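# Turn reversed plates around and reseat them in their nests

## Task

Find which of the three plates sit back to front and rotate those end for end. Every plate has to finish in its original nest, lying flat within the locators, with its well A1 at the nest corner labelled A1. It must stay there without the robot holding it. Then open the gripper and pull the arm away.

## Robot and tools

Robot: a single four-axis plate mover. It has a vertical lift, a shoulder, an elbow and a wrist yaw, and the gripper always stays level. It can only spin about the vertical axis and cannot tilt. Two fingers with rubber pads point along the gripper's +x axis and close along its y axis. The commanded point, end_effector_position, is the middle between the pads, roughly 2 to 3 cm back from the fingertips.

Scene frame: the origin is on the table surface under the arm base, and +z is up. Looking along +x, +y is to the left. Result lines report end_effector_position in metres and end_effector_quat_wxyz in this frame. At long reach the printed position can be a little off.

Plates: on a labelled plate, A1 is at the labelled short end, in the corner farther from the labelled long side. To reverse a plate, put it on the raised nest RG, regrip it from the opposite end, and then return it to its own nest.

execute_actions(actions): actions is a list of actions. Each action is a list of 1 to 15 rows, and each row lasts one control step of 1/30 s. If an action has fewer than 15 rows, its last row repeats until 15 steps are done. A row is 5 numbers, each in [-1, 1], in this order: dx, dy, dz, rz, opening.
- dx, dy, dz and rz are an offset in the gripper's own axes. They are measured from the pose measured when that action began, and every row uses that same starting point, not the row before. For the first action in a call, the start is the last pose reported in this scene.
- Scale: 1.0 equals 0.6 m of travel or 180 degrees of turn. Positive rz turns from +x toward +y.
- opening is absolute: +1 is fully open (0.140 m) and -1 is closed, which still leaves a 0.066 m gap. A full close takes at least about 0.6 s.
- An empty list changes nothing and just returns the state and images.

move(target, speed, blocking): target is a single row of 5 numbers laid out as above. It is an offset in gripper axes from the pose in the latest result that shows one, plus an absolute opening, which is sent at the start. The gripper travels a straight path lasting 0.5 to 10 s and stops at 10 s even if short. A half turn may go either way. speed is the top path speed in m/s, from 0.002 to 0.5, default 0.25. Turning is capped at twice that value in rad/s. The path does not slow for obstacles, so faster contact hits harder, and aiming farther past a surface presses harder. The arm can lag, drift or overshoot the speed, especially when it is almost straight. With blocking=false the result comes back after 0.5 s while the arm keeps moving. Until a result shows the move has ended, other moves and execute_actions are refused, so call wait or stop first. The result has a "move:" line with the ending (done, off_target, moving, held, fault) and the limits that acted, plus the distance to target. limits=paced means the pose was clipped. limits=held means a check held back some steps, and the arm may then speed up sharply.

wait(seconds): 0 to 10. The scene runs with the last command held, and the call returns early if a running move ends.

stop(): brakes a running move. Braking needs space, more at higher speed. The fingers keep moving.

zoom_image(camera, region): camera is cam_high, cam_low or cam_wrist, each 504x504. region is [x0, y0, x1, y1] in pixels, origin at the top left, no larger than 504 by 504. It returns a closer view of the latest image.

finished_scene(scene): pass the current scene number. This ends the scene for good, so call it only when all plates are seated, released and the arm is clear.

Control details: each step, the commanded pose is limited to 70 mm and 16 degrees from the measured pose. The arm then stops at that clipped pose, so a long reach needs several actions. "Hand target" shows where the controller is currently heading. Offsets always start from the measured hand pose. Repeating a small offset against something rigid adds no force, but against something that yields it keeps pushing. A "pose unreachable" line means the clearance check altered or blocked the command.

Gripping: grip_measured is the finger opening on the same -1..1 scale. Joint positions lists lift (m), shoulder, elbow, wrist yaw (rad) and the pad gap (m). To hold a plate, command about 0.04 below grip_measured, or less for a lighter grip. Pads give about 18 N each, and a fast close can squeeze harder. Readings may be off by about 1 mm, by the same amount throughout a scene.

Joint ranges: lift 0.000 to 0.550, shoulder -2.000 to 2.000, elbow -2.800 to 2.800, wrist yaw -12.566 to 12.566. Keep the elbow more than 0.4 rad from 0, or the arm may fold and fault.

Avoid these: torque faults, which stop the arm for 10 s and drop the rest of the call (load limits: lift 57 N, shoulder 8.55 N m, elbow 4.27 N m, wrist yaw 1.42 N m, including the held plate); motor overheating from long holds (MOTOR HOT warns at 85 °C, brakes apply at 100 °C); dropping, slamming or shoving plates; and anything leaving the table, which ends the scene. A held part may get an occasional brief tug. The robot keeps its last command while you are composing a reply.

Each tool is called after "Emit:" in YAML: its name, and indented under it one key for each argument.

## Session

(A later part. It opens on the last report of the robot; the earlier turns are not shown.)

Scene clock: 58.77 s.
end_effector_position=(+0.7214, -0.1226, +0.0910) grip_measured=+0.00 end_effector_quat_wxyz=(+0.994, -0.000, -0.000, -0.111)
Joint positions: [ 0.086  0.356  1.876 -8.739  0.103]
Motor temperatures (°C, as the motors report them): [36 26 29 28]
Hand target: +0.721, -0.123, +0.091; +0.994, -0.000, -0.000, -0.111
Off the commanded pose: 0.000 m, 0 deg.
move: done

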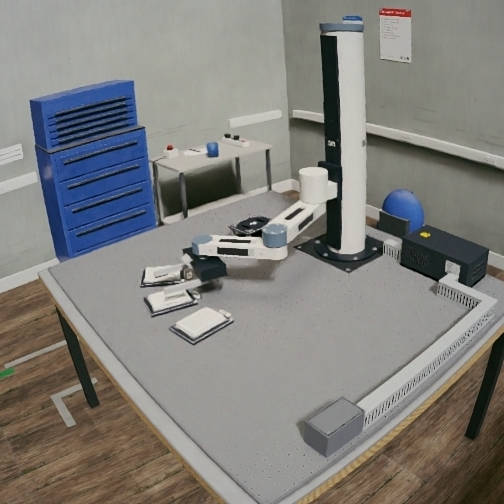

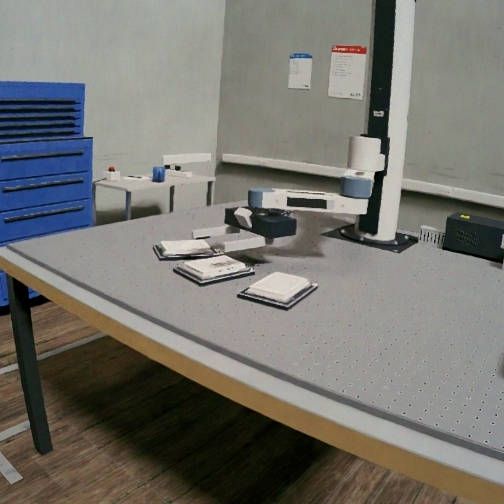

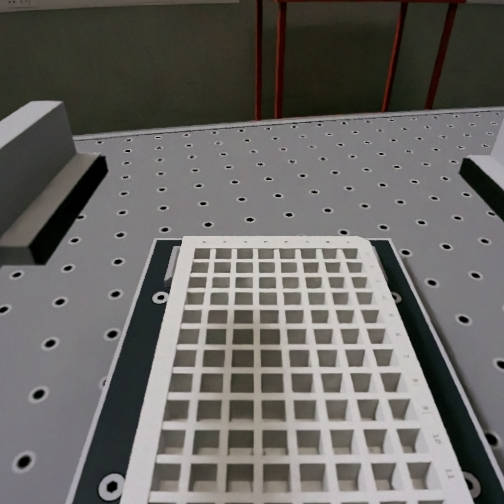

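Emit:
move:
  target: [-0.0008, -0.0017, 0, 0.0045, 0]
  speed: 0.1

Emit:
move:
  target: [0, 0, -0.1, 0, -0.35]
  speed: 0.1

Scene clock: 59.60 s.
end_effector_position=(+0.7208, -0.1234, +0.0910) grip_measured=+0.00 end_effector_quat_wxyz=(+0.995, -0.000, -0.000, -0.104)
Joint positions: [ 0.086  0.351  1.873 -8.716  0.103]
Motor temperatures (°C, as the motors report them): [36 26 29 28]
Hand target: +0.721, -0.124, +0.091; +0.995, -0.000, -0.000, -0.104
Off the commanded pose: 0.000 m, 0 deg.
move: done

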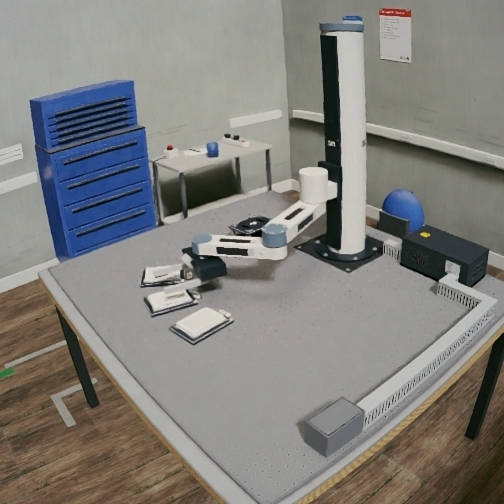

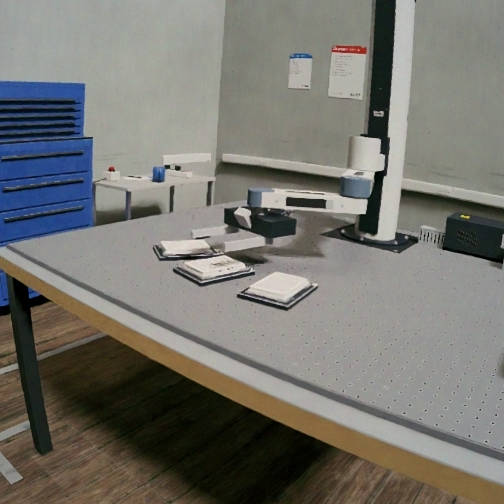

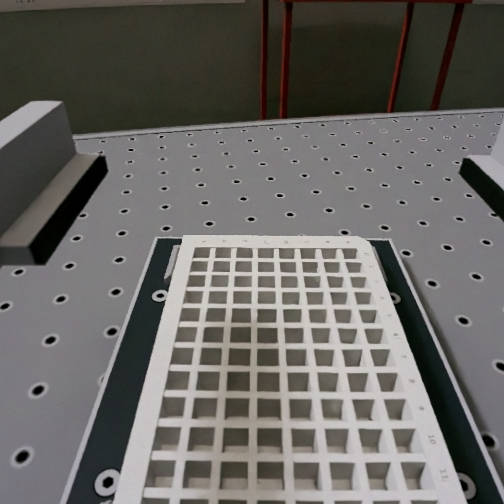

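Scene clock: 60.50 s.
end_effector_position=(+0.7207, -0.1234, +0.0310) grip_measured=-0.35 end_effector_quat_wxyz=(+0.995, -0.000, -0.000, -0.104)
Joint positions: [ 0.026  0.351  1.873 -8.716  0.09 ]
Motor temperatures (°C, as the motors report them): [36 26 29 28]
Hand target: +0.721, -0.123, +0.031; +0.995, -0.000, -0.000, -0.104
Off the commanded pose: 0.000 m, 0 deg.
move: done

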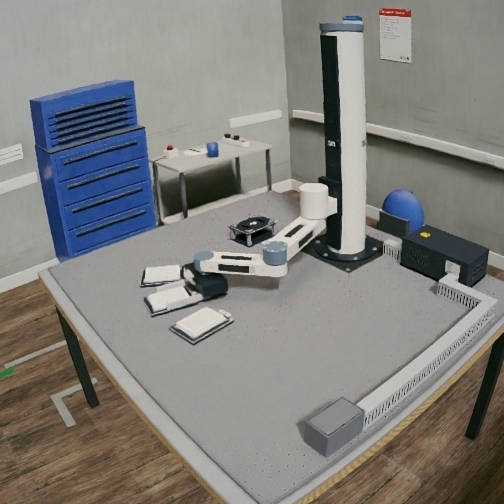

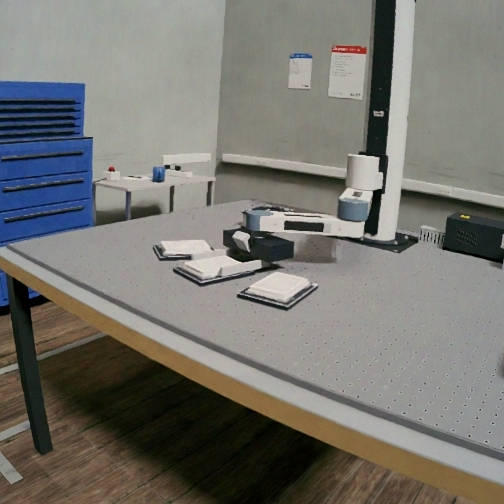

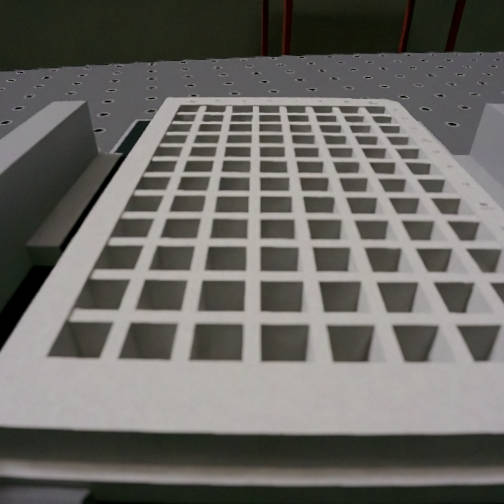

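Right 0.5 mm, forward 0.3 mm, grip.

Emit:
execute_actions:
  actions:
    - [[0.0005,-0.0008,0,0,-0.38]]
    - [[0,0,0,0,-0.4],[0,0,0,0,-0.42],[0,0,0,0,-0.44],[0,0,0,0,-0.46],[0,0,0,0,-0.48],[0,0,0,0,-0.5],[0,0,0,0,-0.52],[0,0,0,0,-0.53]]

Emit:
move:
  target: [0, 0, 0.13, 0, -0.53]
  speed: 0.15

Scene clock: 61.70 s.
end_effector_position=(+0.7209, -0.1240, +0.0310) grip_measured=-0.48 end_effector_quat_wxyz=(+0.995, -0.000, -0.000, -0.104)
Joint positions: [ 0.026  0.349  1.875 -8.716  0.085]
Motor temperatures (°C, as the motors report them): [36 26 29 28]
Hand target: +0.721, -0.124, +0.031; +0.995, -0.000, -0.000, -0.104
Off the commanded pose: 0.000 m, 0 deg.

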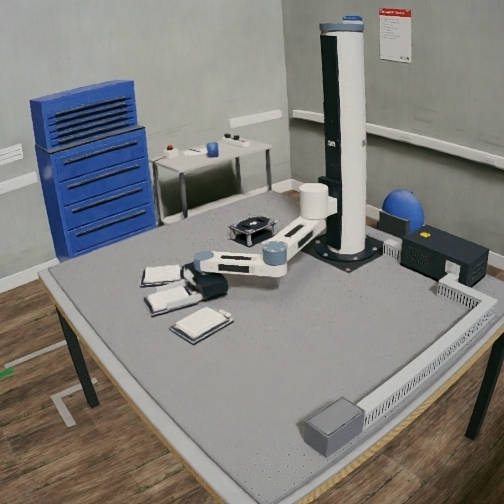

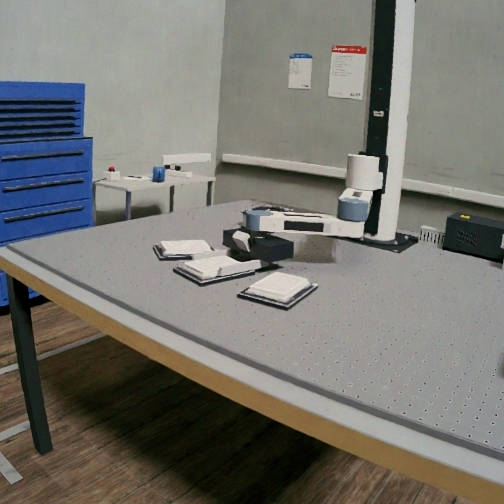

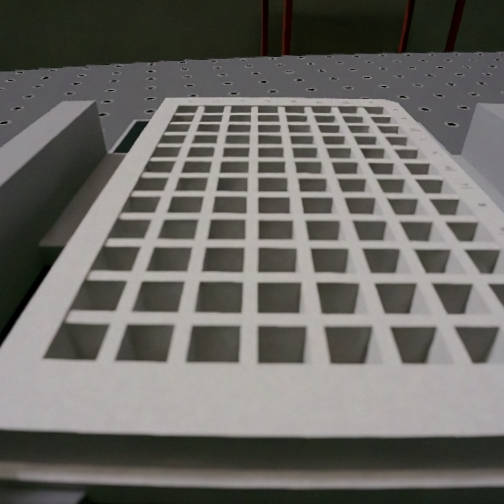

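Scene clock: 62.57 s.
end_effector_position=(+0.7209, -0.1240, +0.1090) grip_measured=-0.48 end_effector_quat_wxyz=(+0.995, -0.000, -0.000, -0.104)
Joint positions: [ 0.104  0.349  1.875 -8.716  0.085]
Motor temperatures (°C, as the motors report them): [36 26 29 28]
Hand target: +0.721, -0.124, +0.109; +0.995, -0.000, -0.000, -0.104
Off the commanded pose: 0.000 m, 0 deg.
move: done

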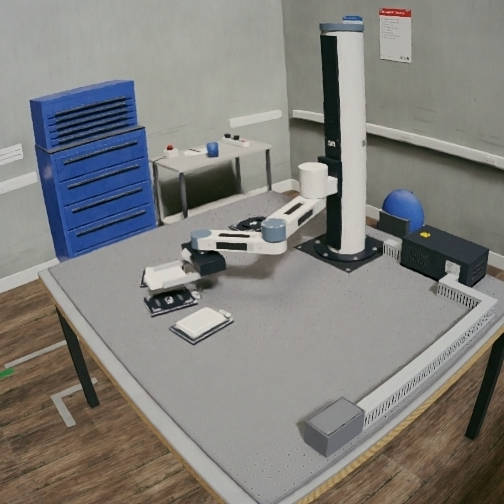

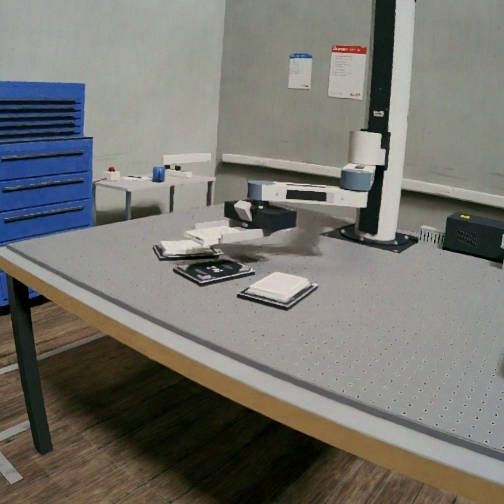

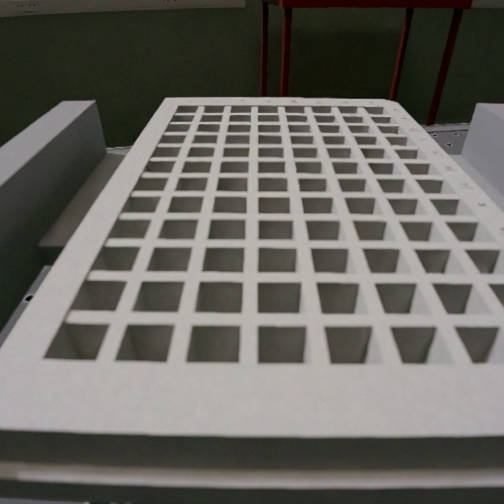

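Emit:
move:
  target: [-0.779, -0.521, 0, 0.0945, -0.53]
  speed: 0.35

Scene clock: 64.90 s.
end_effector_position=(+0.1990, -0.3329, +0.1090) grip_measured=-0.48 end_effector_quat_wxyz=(+0.999, -0.000, -0.000, +0.044)
Joint positions: [ 0.104 -1.174  1.545 -6.566  0.085]
Motor temperatures (°C, as the motors report them): [36 26 29 28]
Hand target: +0.199, -0.333, +0.109; +0.999, -0.000, -0.000, +0.044
Off the commanded pose: 0.000 m, 0 deg.
move: done

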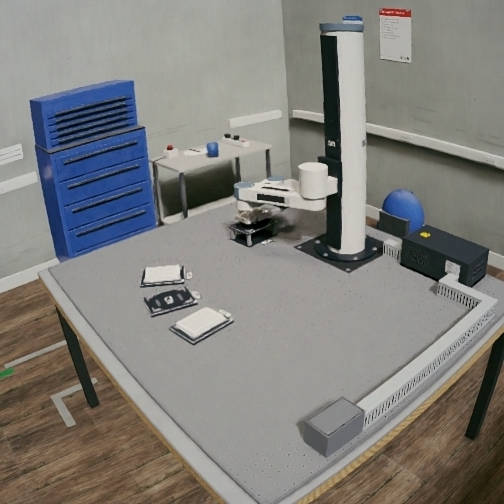

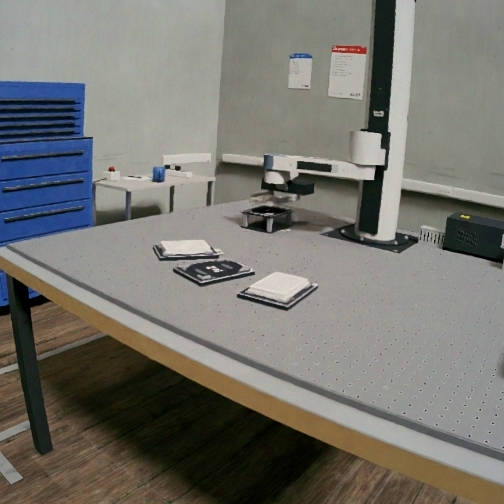

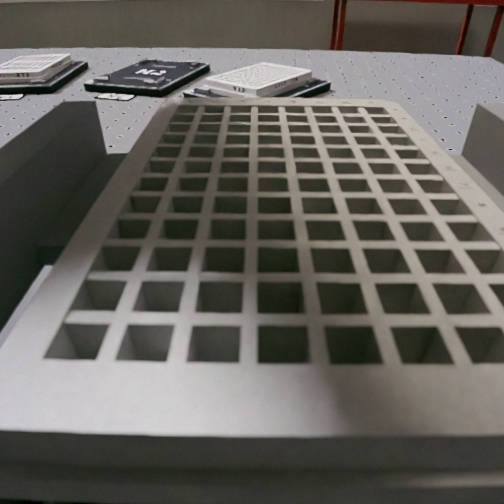

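Emit:
move:
  target: [0, 0, -0.0492, 0, -0.53]
  speed: 0.035

Emit:
execute_actions:
  actions:
    - [[0,0,0,0,-0.45],[0,0,0,0,-0.4],[0,0,0,0,-0.3],[0,0,0,0,0]]
    - [[0,0,0.06,0,0]]

Emit:
move:
  target: [-0.0018, 0.0002, 0, 0.999, 0]
  speed: 0.5

Scene clock: 66.17 s.
end_effector_position=(+0.1990, -0.3329, +0.0794) grip_measured=-0.48 end_effector_quat_wxyz=(+0.999, -0.000, -0.000, +0.044)
Joint positions: [ 0.074 -1.174  1.545 -6.566  0.085]
Motor temperatures (°C, as the motors report them): [36 26 29 28]
Hand target: +0.199, -0.333, +0.079; +0.999, -0.000, -0.000, +0.044
Off the commanded pose: 0.000 m, 0 deg.
move: done

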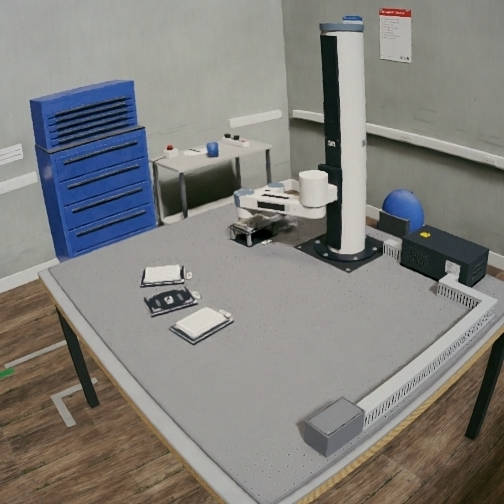

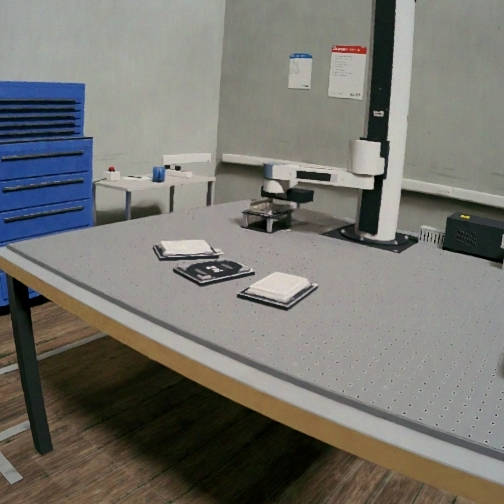

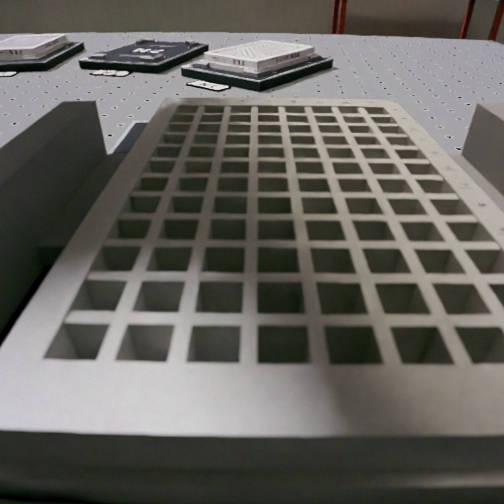

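Scene clock: 67.17 s.
end_effector_position=(+0.1990, -0.3329, +0.1155) grip_measured=+0.00 end_effector_quat_wxyz=(+0.999, -0.000, -0.000, +0.044)
Joint positions: [ 0.11  -1.174  1.545 -6.566  0.103]
Motor temperatures (°C, as the motors report them): [36 26 29 28]
Hand target: +0.199, -0.333, +0.115; +0.999, -0.000, -0.000, +0.044
Off the commanded pose: 0.000 m, 0 deg.

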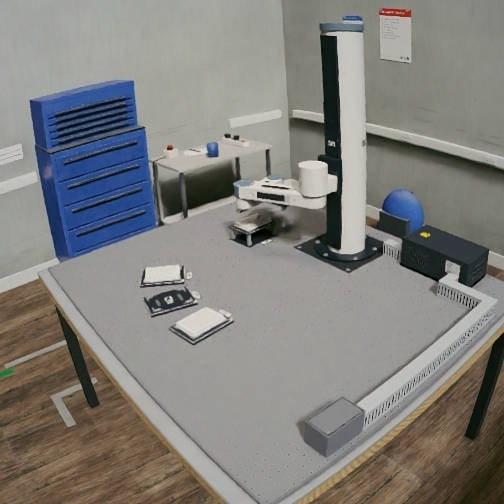

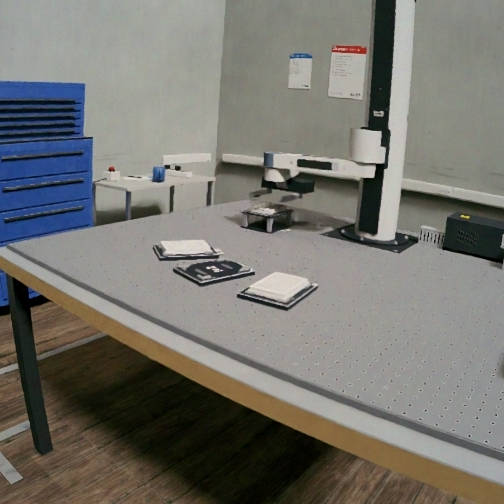

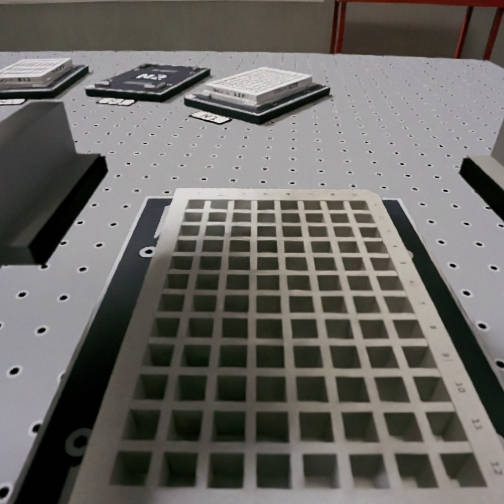

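Scene clock: 70.73 s.
end_effector_position=(+0.1979, -0.3327, +0.1154) grip_measured=+0.00 end_effector_quat_wxyz=(-0.042, -0.000, -0.000, +0.999)
Joint positions: [ 0.11  -0.373  1.521 -4.205  0.103]
Motor temperatures (°C, as the motors report them): [36 26 29 28]
Hand target: +0.198, -0.333, +0.115; -0.042, -0.000, -0.000, +0.999
Off the commanded pose: 0.000 m, 0 deg.
move: done

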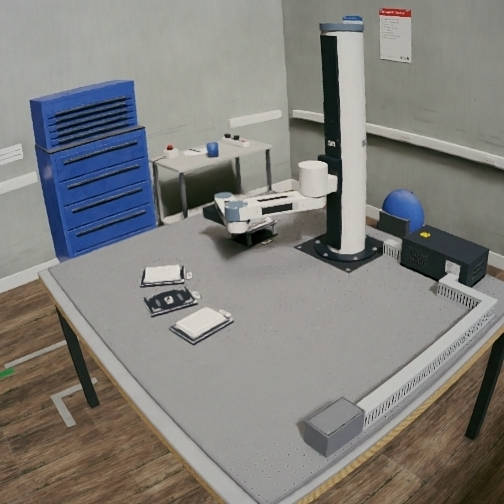

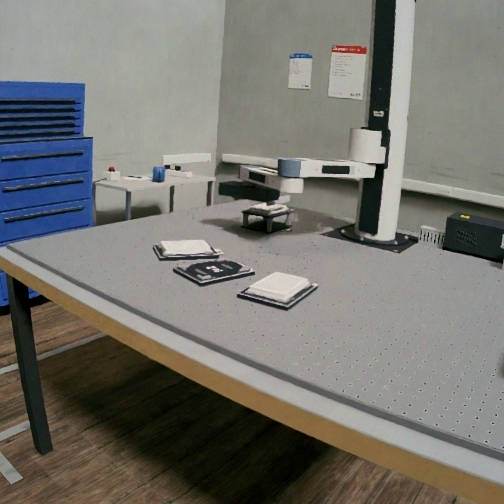

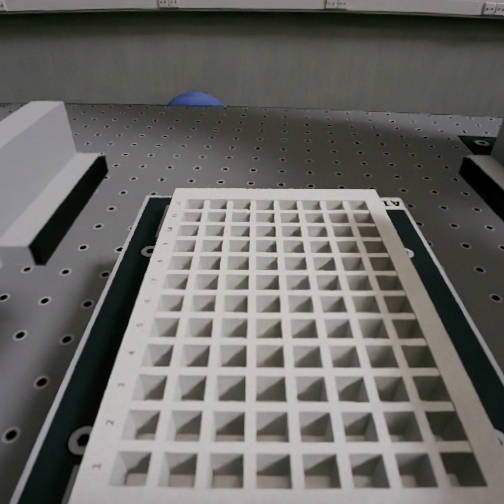

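Emit:
move:
  target: [0, 0, -0.0607, 0.0008, -0.35]
  speed: 0.1

Emit:
execute_actions:
  actions:
    - [[0,0,0,0,-0.4],[0,0,0,0,-0.42],[0,0,0,0,-0.44],[0,0,0,0,-0.46],[0,0,0,0,-0.48],[0,0,0,0,-0.5],[0,0,0,0,-0.52],[0,0,0,0,-0.53]]

Emit:
move:
  target: [0, 0, 0.05, 0, -0.53]
  speed: 0.1

Scene clock: 71.67 s.
end_effector_position=(+0.1979, -0.3327, +0.0790) grip_measured=-0.35 end_effector_quat_wxyz=(-0.043, -0.000, -0.000, +0.999)
Joint positions: [ 0.074 -0.372  1.52  -4.203  0.09 ]
Motor temperatures (°C, as the motors report them): [36 26 29 28]
Hand target: +0.198, -0.333, +0.079; -0.044, -0.000, -0.000, +0.999
Off the commanded pose: 0.000 m, 0 deg.
move: done

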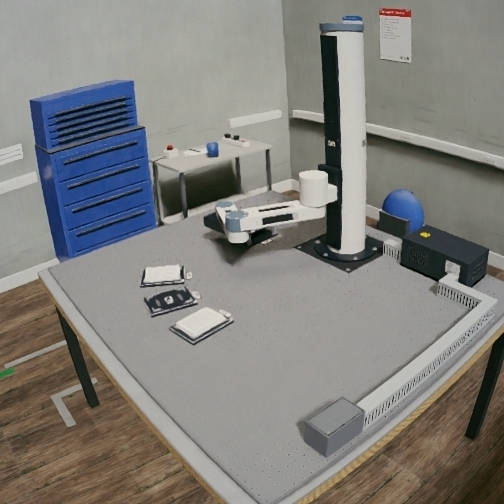

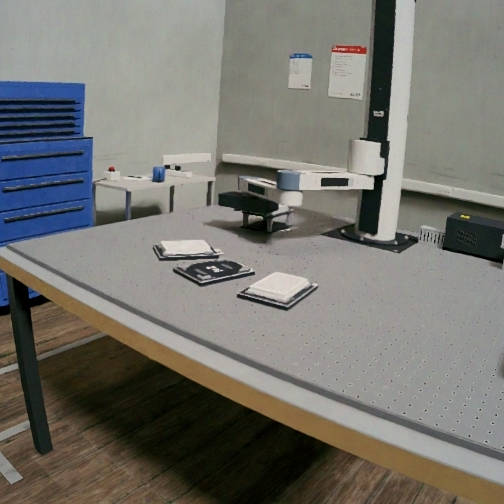

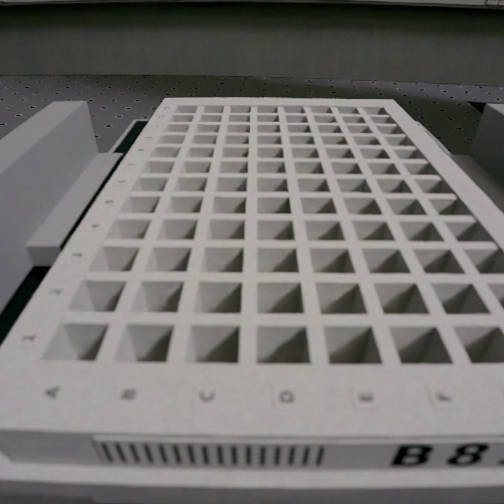

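Scene clock: 72.17 s.
end_effector_position=(+0.1979, -0.3327, +0.0790) grip_measured=-0.49 end_effector_quat_wxyz=(-0.043, -0.000, -0.000, +0.999)
Joint positions: [ 0.074 -0.372  1.52  -4.203  0.085]
Motor temperatures (°C, as the motors report them): [36 26 29 28]
Hand target: +0.198, -0.333, +0.079; -0.043, -0.000, -0.000, +0.999
Off the commanded pose: 0.000 m, 0 deg.

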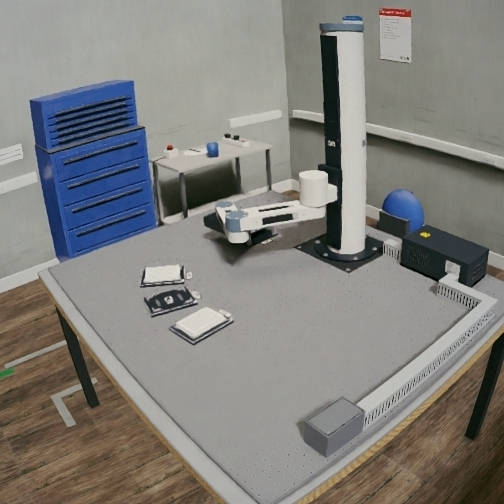

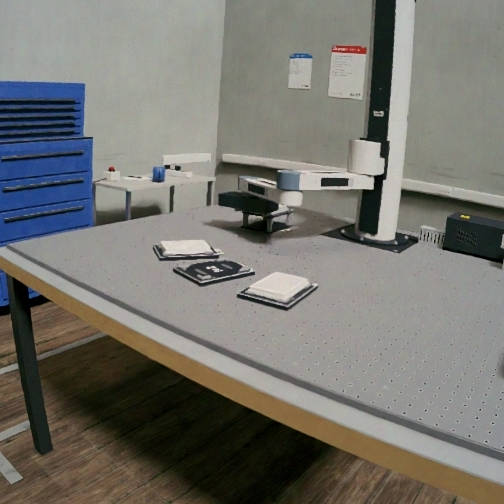

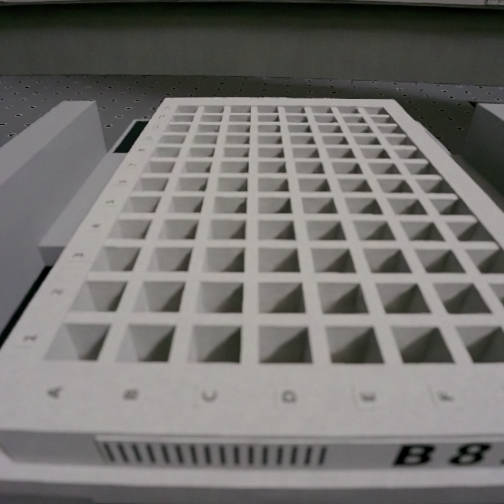

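Scene clock: 72.87 s.
end_effector_position=(+0.1979, -0.3327, +0.1090) grip_measured=-0.49 end_effector_quat_wxyz=(-0.043, -0.000, -0.000, +0.999)
Joint positions: [ 0.104 -0.372  1.52  -4.203  0.085]
Motor temperatures (°C, as the motors report them): [36 26 29 28]
Hand target: +0.198, -0.333, +0.109; -0.043, -0.000, -0.000, +0.999
Off the commanded pose: 0.000 m, 0 deg.
move: done

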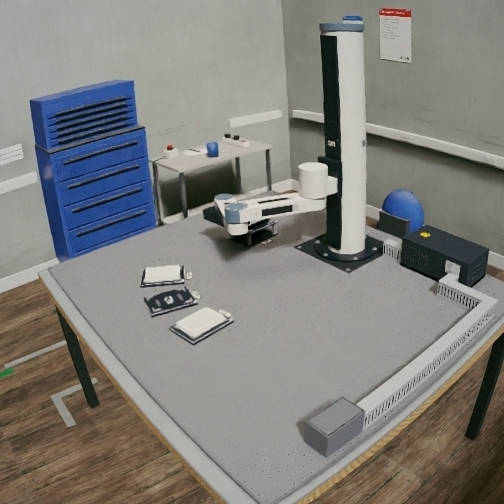

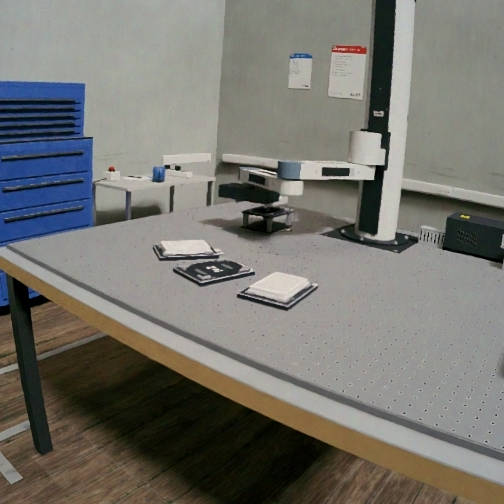

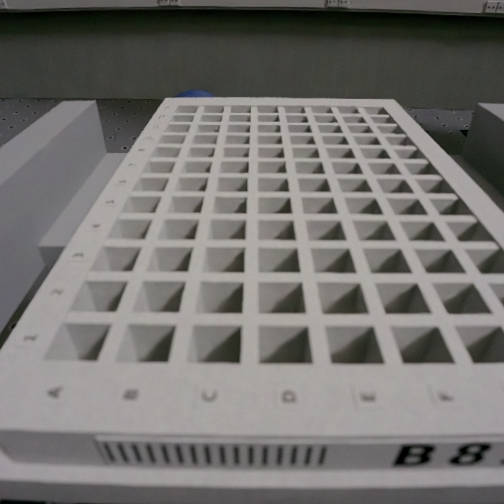

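Emit:
move:
  target: [-0.8985, -0.2711, 0, 0.906, -0.54]
  speed: 0.4

Scene clock: 77.10 s.
end_effector_position=(+0.7207, -0.1239, +0.1090) grip_measured=-0.49 end_effector_quat_wxyz=(+0.995, +0.000, +0.000, -0.104)
Joint positions: [ 0.104  0.349  1.873 -2.431  0.085]
Motor temperatures (°C, as the motors report them): [36 26 29 28]
Hand target: +0.721, -0.124, +0.109; +0.995, +0.000, +0.000, -0.104
Off the commanded pose: 0.000 m, 0 deg.
move: done

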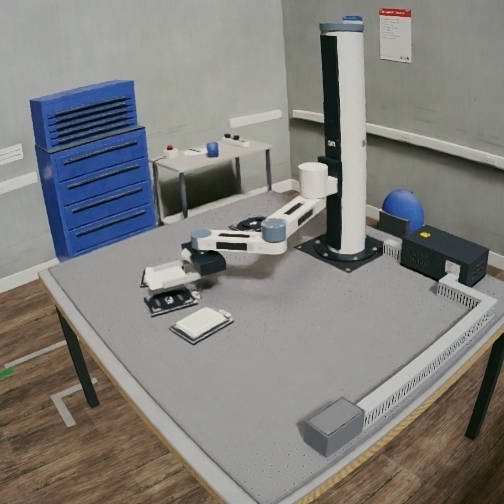

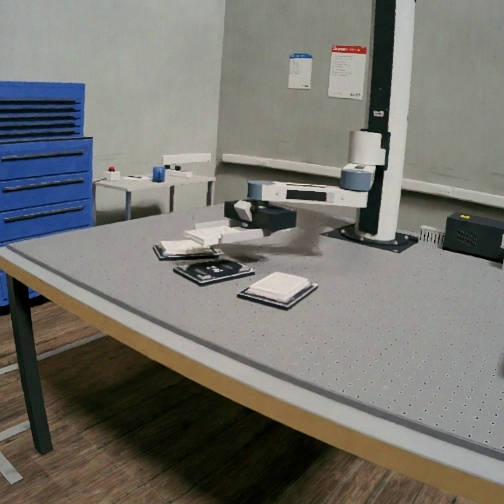

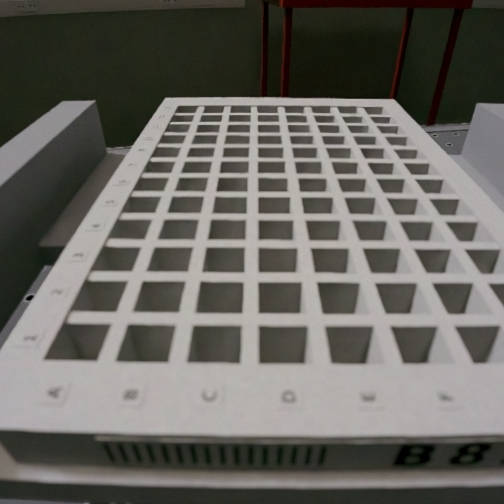

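Emit:
move:
  target: [0.0004, 0.0002, -0.115, 0, -0.54]
  speed: 0.15

Emit:
move:
  target: [0, 0, -0.014, 0, -0.54]
  speed: 0.015

Emit:
execute_actions:
  actions:
    - [[0,0,0,0,-0.45],[0,0,0,0,-0.4],[0,0,0,0,-0.3],[0,0,0,0,0]]
    - [[0,0,0.099,0,0]]

Emit:
move:
  target: [-0.4, 0, 0.25, 0, 1]
  speed: 0.35

Scene clock: 78.10 s.
end_effector_position=(+0.7210, -0.1237, +0.0399) grip_measured=-0.49 end_effector_quat_wxyz=(+0.995, +0.000, +0.000, -0.104)
Joint positions: [ 0.035  0.349  1.875 -2.432  0.085]
Motor temperatures (°C, as the motors report them): [36 26 29 28]
Hand target: +0.721, -0.124, +0.040; +0.995, +0.000, +0.000, -0.104
Off the commanded pose: 0.000 m, 0 deg.
move: done

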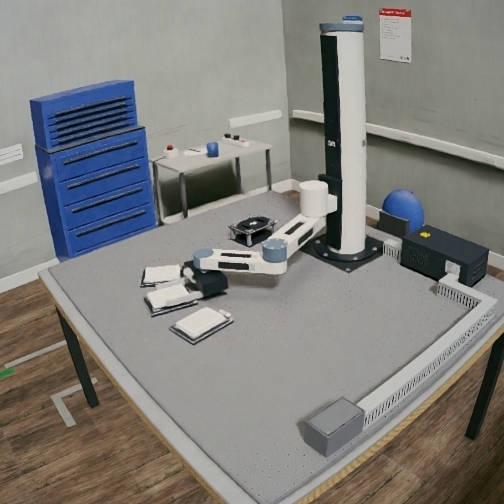

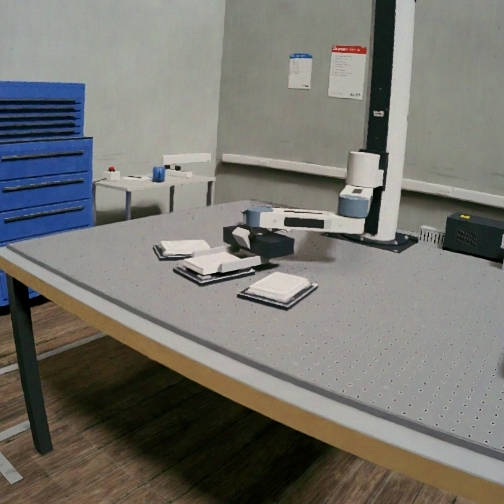

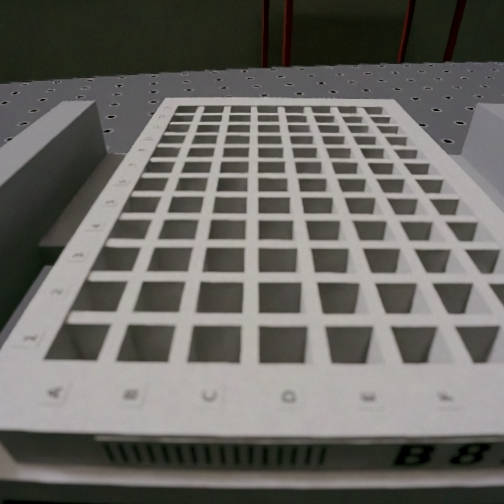

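Scene clock: 78.87 s.
end_effector_position=(+0.7209, -0.1239, +0.0315) grip_measured=-0.49 end_effector_quat_wxyz=(+0.995, +0.000, +0.000, -0.104)
Joint positions: [ 0.026  0.349  1.875 -2.432  0.085]
Motor temperatures (°C, as the motors report them): [36 26 29 28]
Hand target: +0.721, -0.124, +0.032; +0.995, +0.000, +0.000, -0.104
Off the commanded pose: 0.000 m, 0 deg.
move: done

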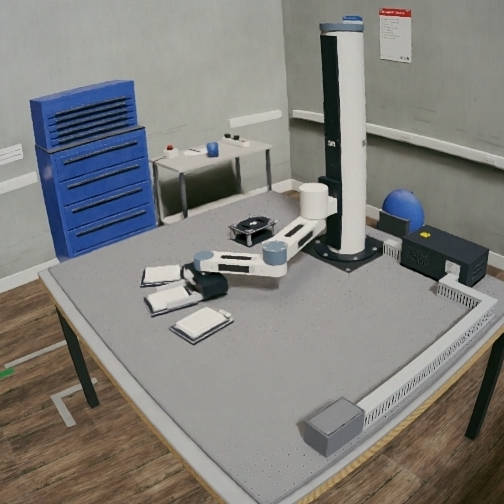

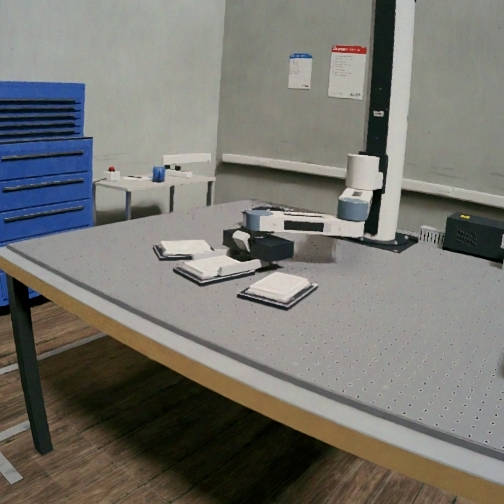

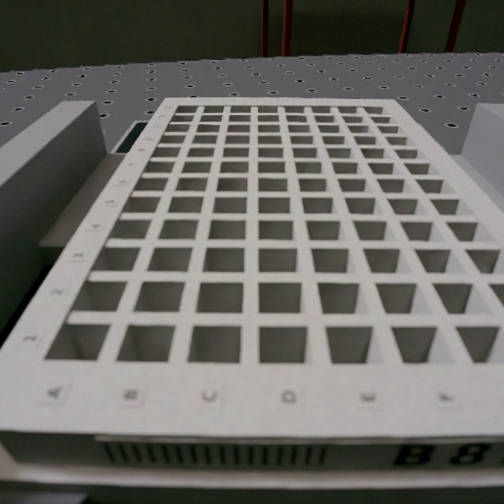

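Scene clock: 79.87 s.
end_effector_position=(+0.7209, -0.1239, +0.0910) grip_measured=+0.00 end_effector_quat_wxyz=(+0.995, +0.000, +0.000, -0.104)
Joint positions: [ 0.086  0.349  1.875 -2.432  0.103]
Motor temperatures (°C, as the motors report them): [36 26 29 28]
Hand target: +0.721, -0.124, +0.091; +0.995, +0.000, +0.000, -0.104
Off the commanded pose: 0.000 m, 0 deg.

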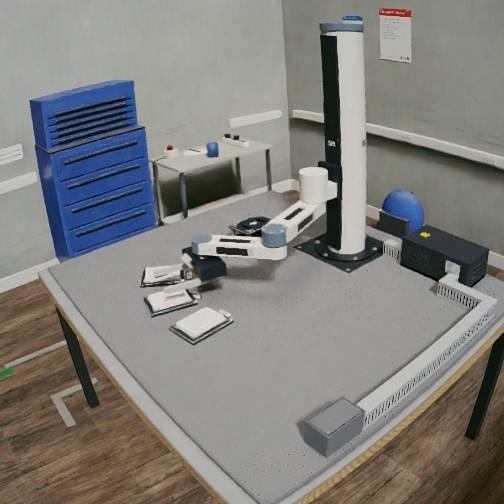

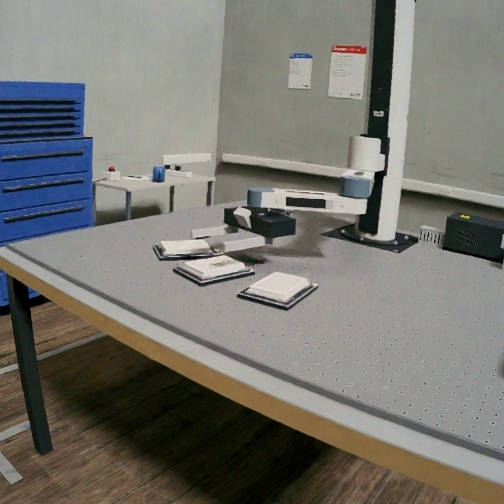

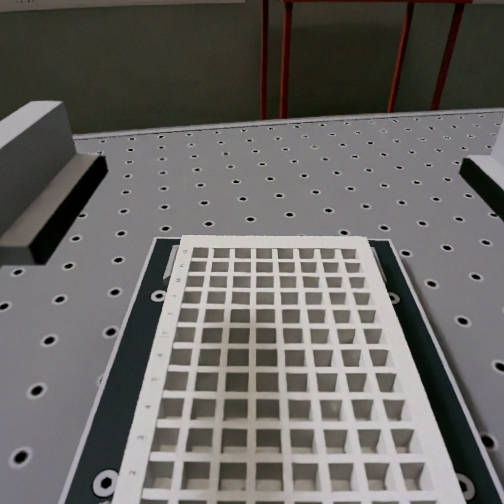

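Scene clock: 81.10 s.
end_effector_position=(+0.4860, -0.0742, +0.2410) grip_measured=+1.00 end_effector_quat_wxyz=(+0.995, +0.000, +0.000, -0.104)
Joint positions: [ 0.236  0.761  0.69  -1.66   0.14 ]
Motor temperatures (°C, as the motors report them): [36 26 29 28]
Hand target: +0.486, -0.074, +0.241; +0.995, +0.000, +0.000, -0.104
Off the commanded pose: 0.000 m, 0 deg.
move: done

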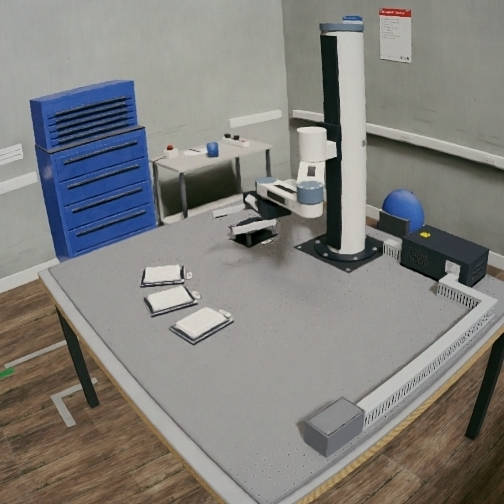

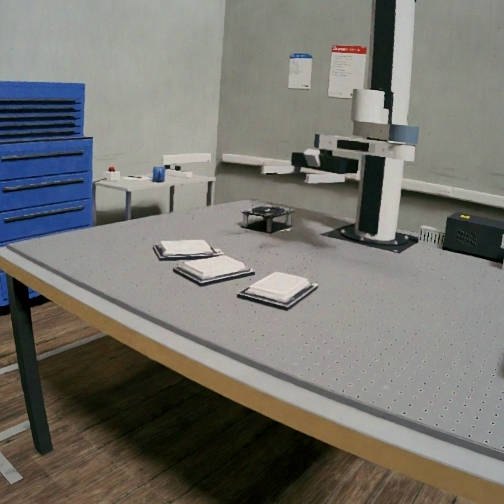

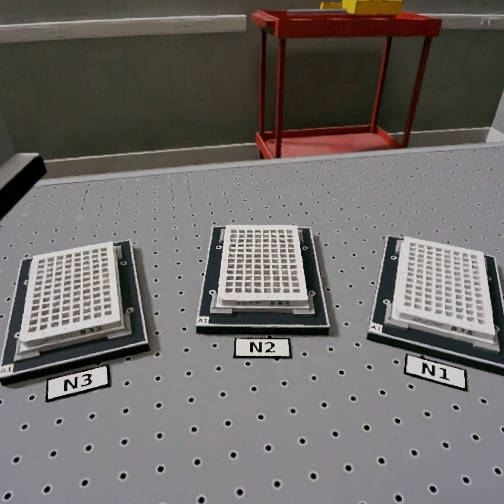

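Emit:
finished_scene:
  scene: 1

The scene is finished: the task was done.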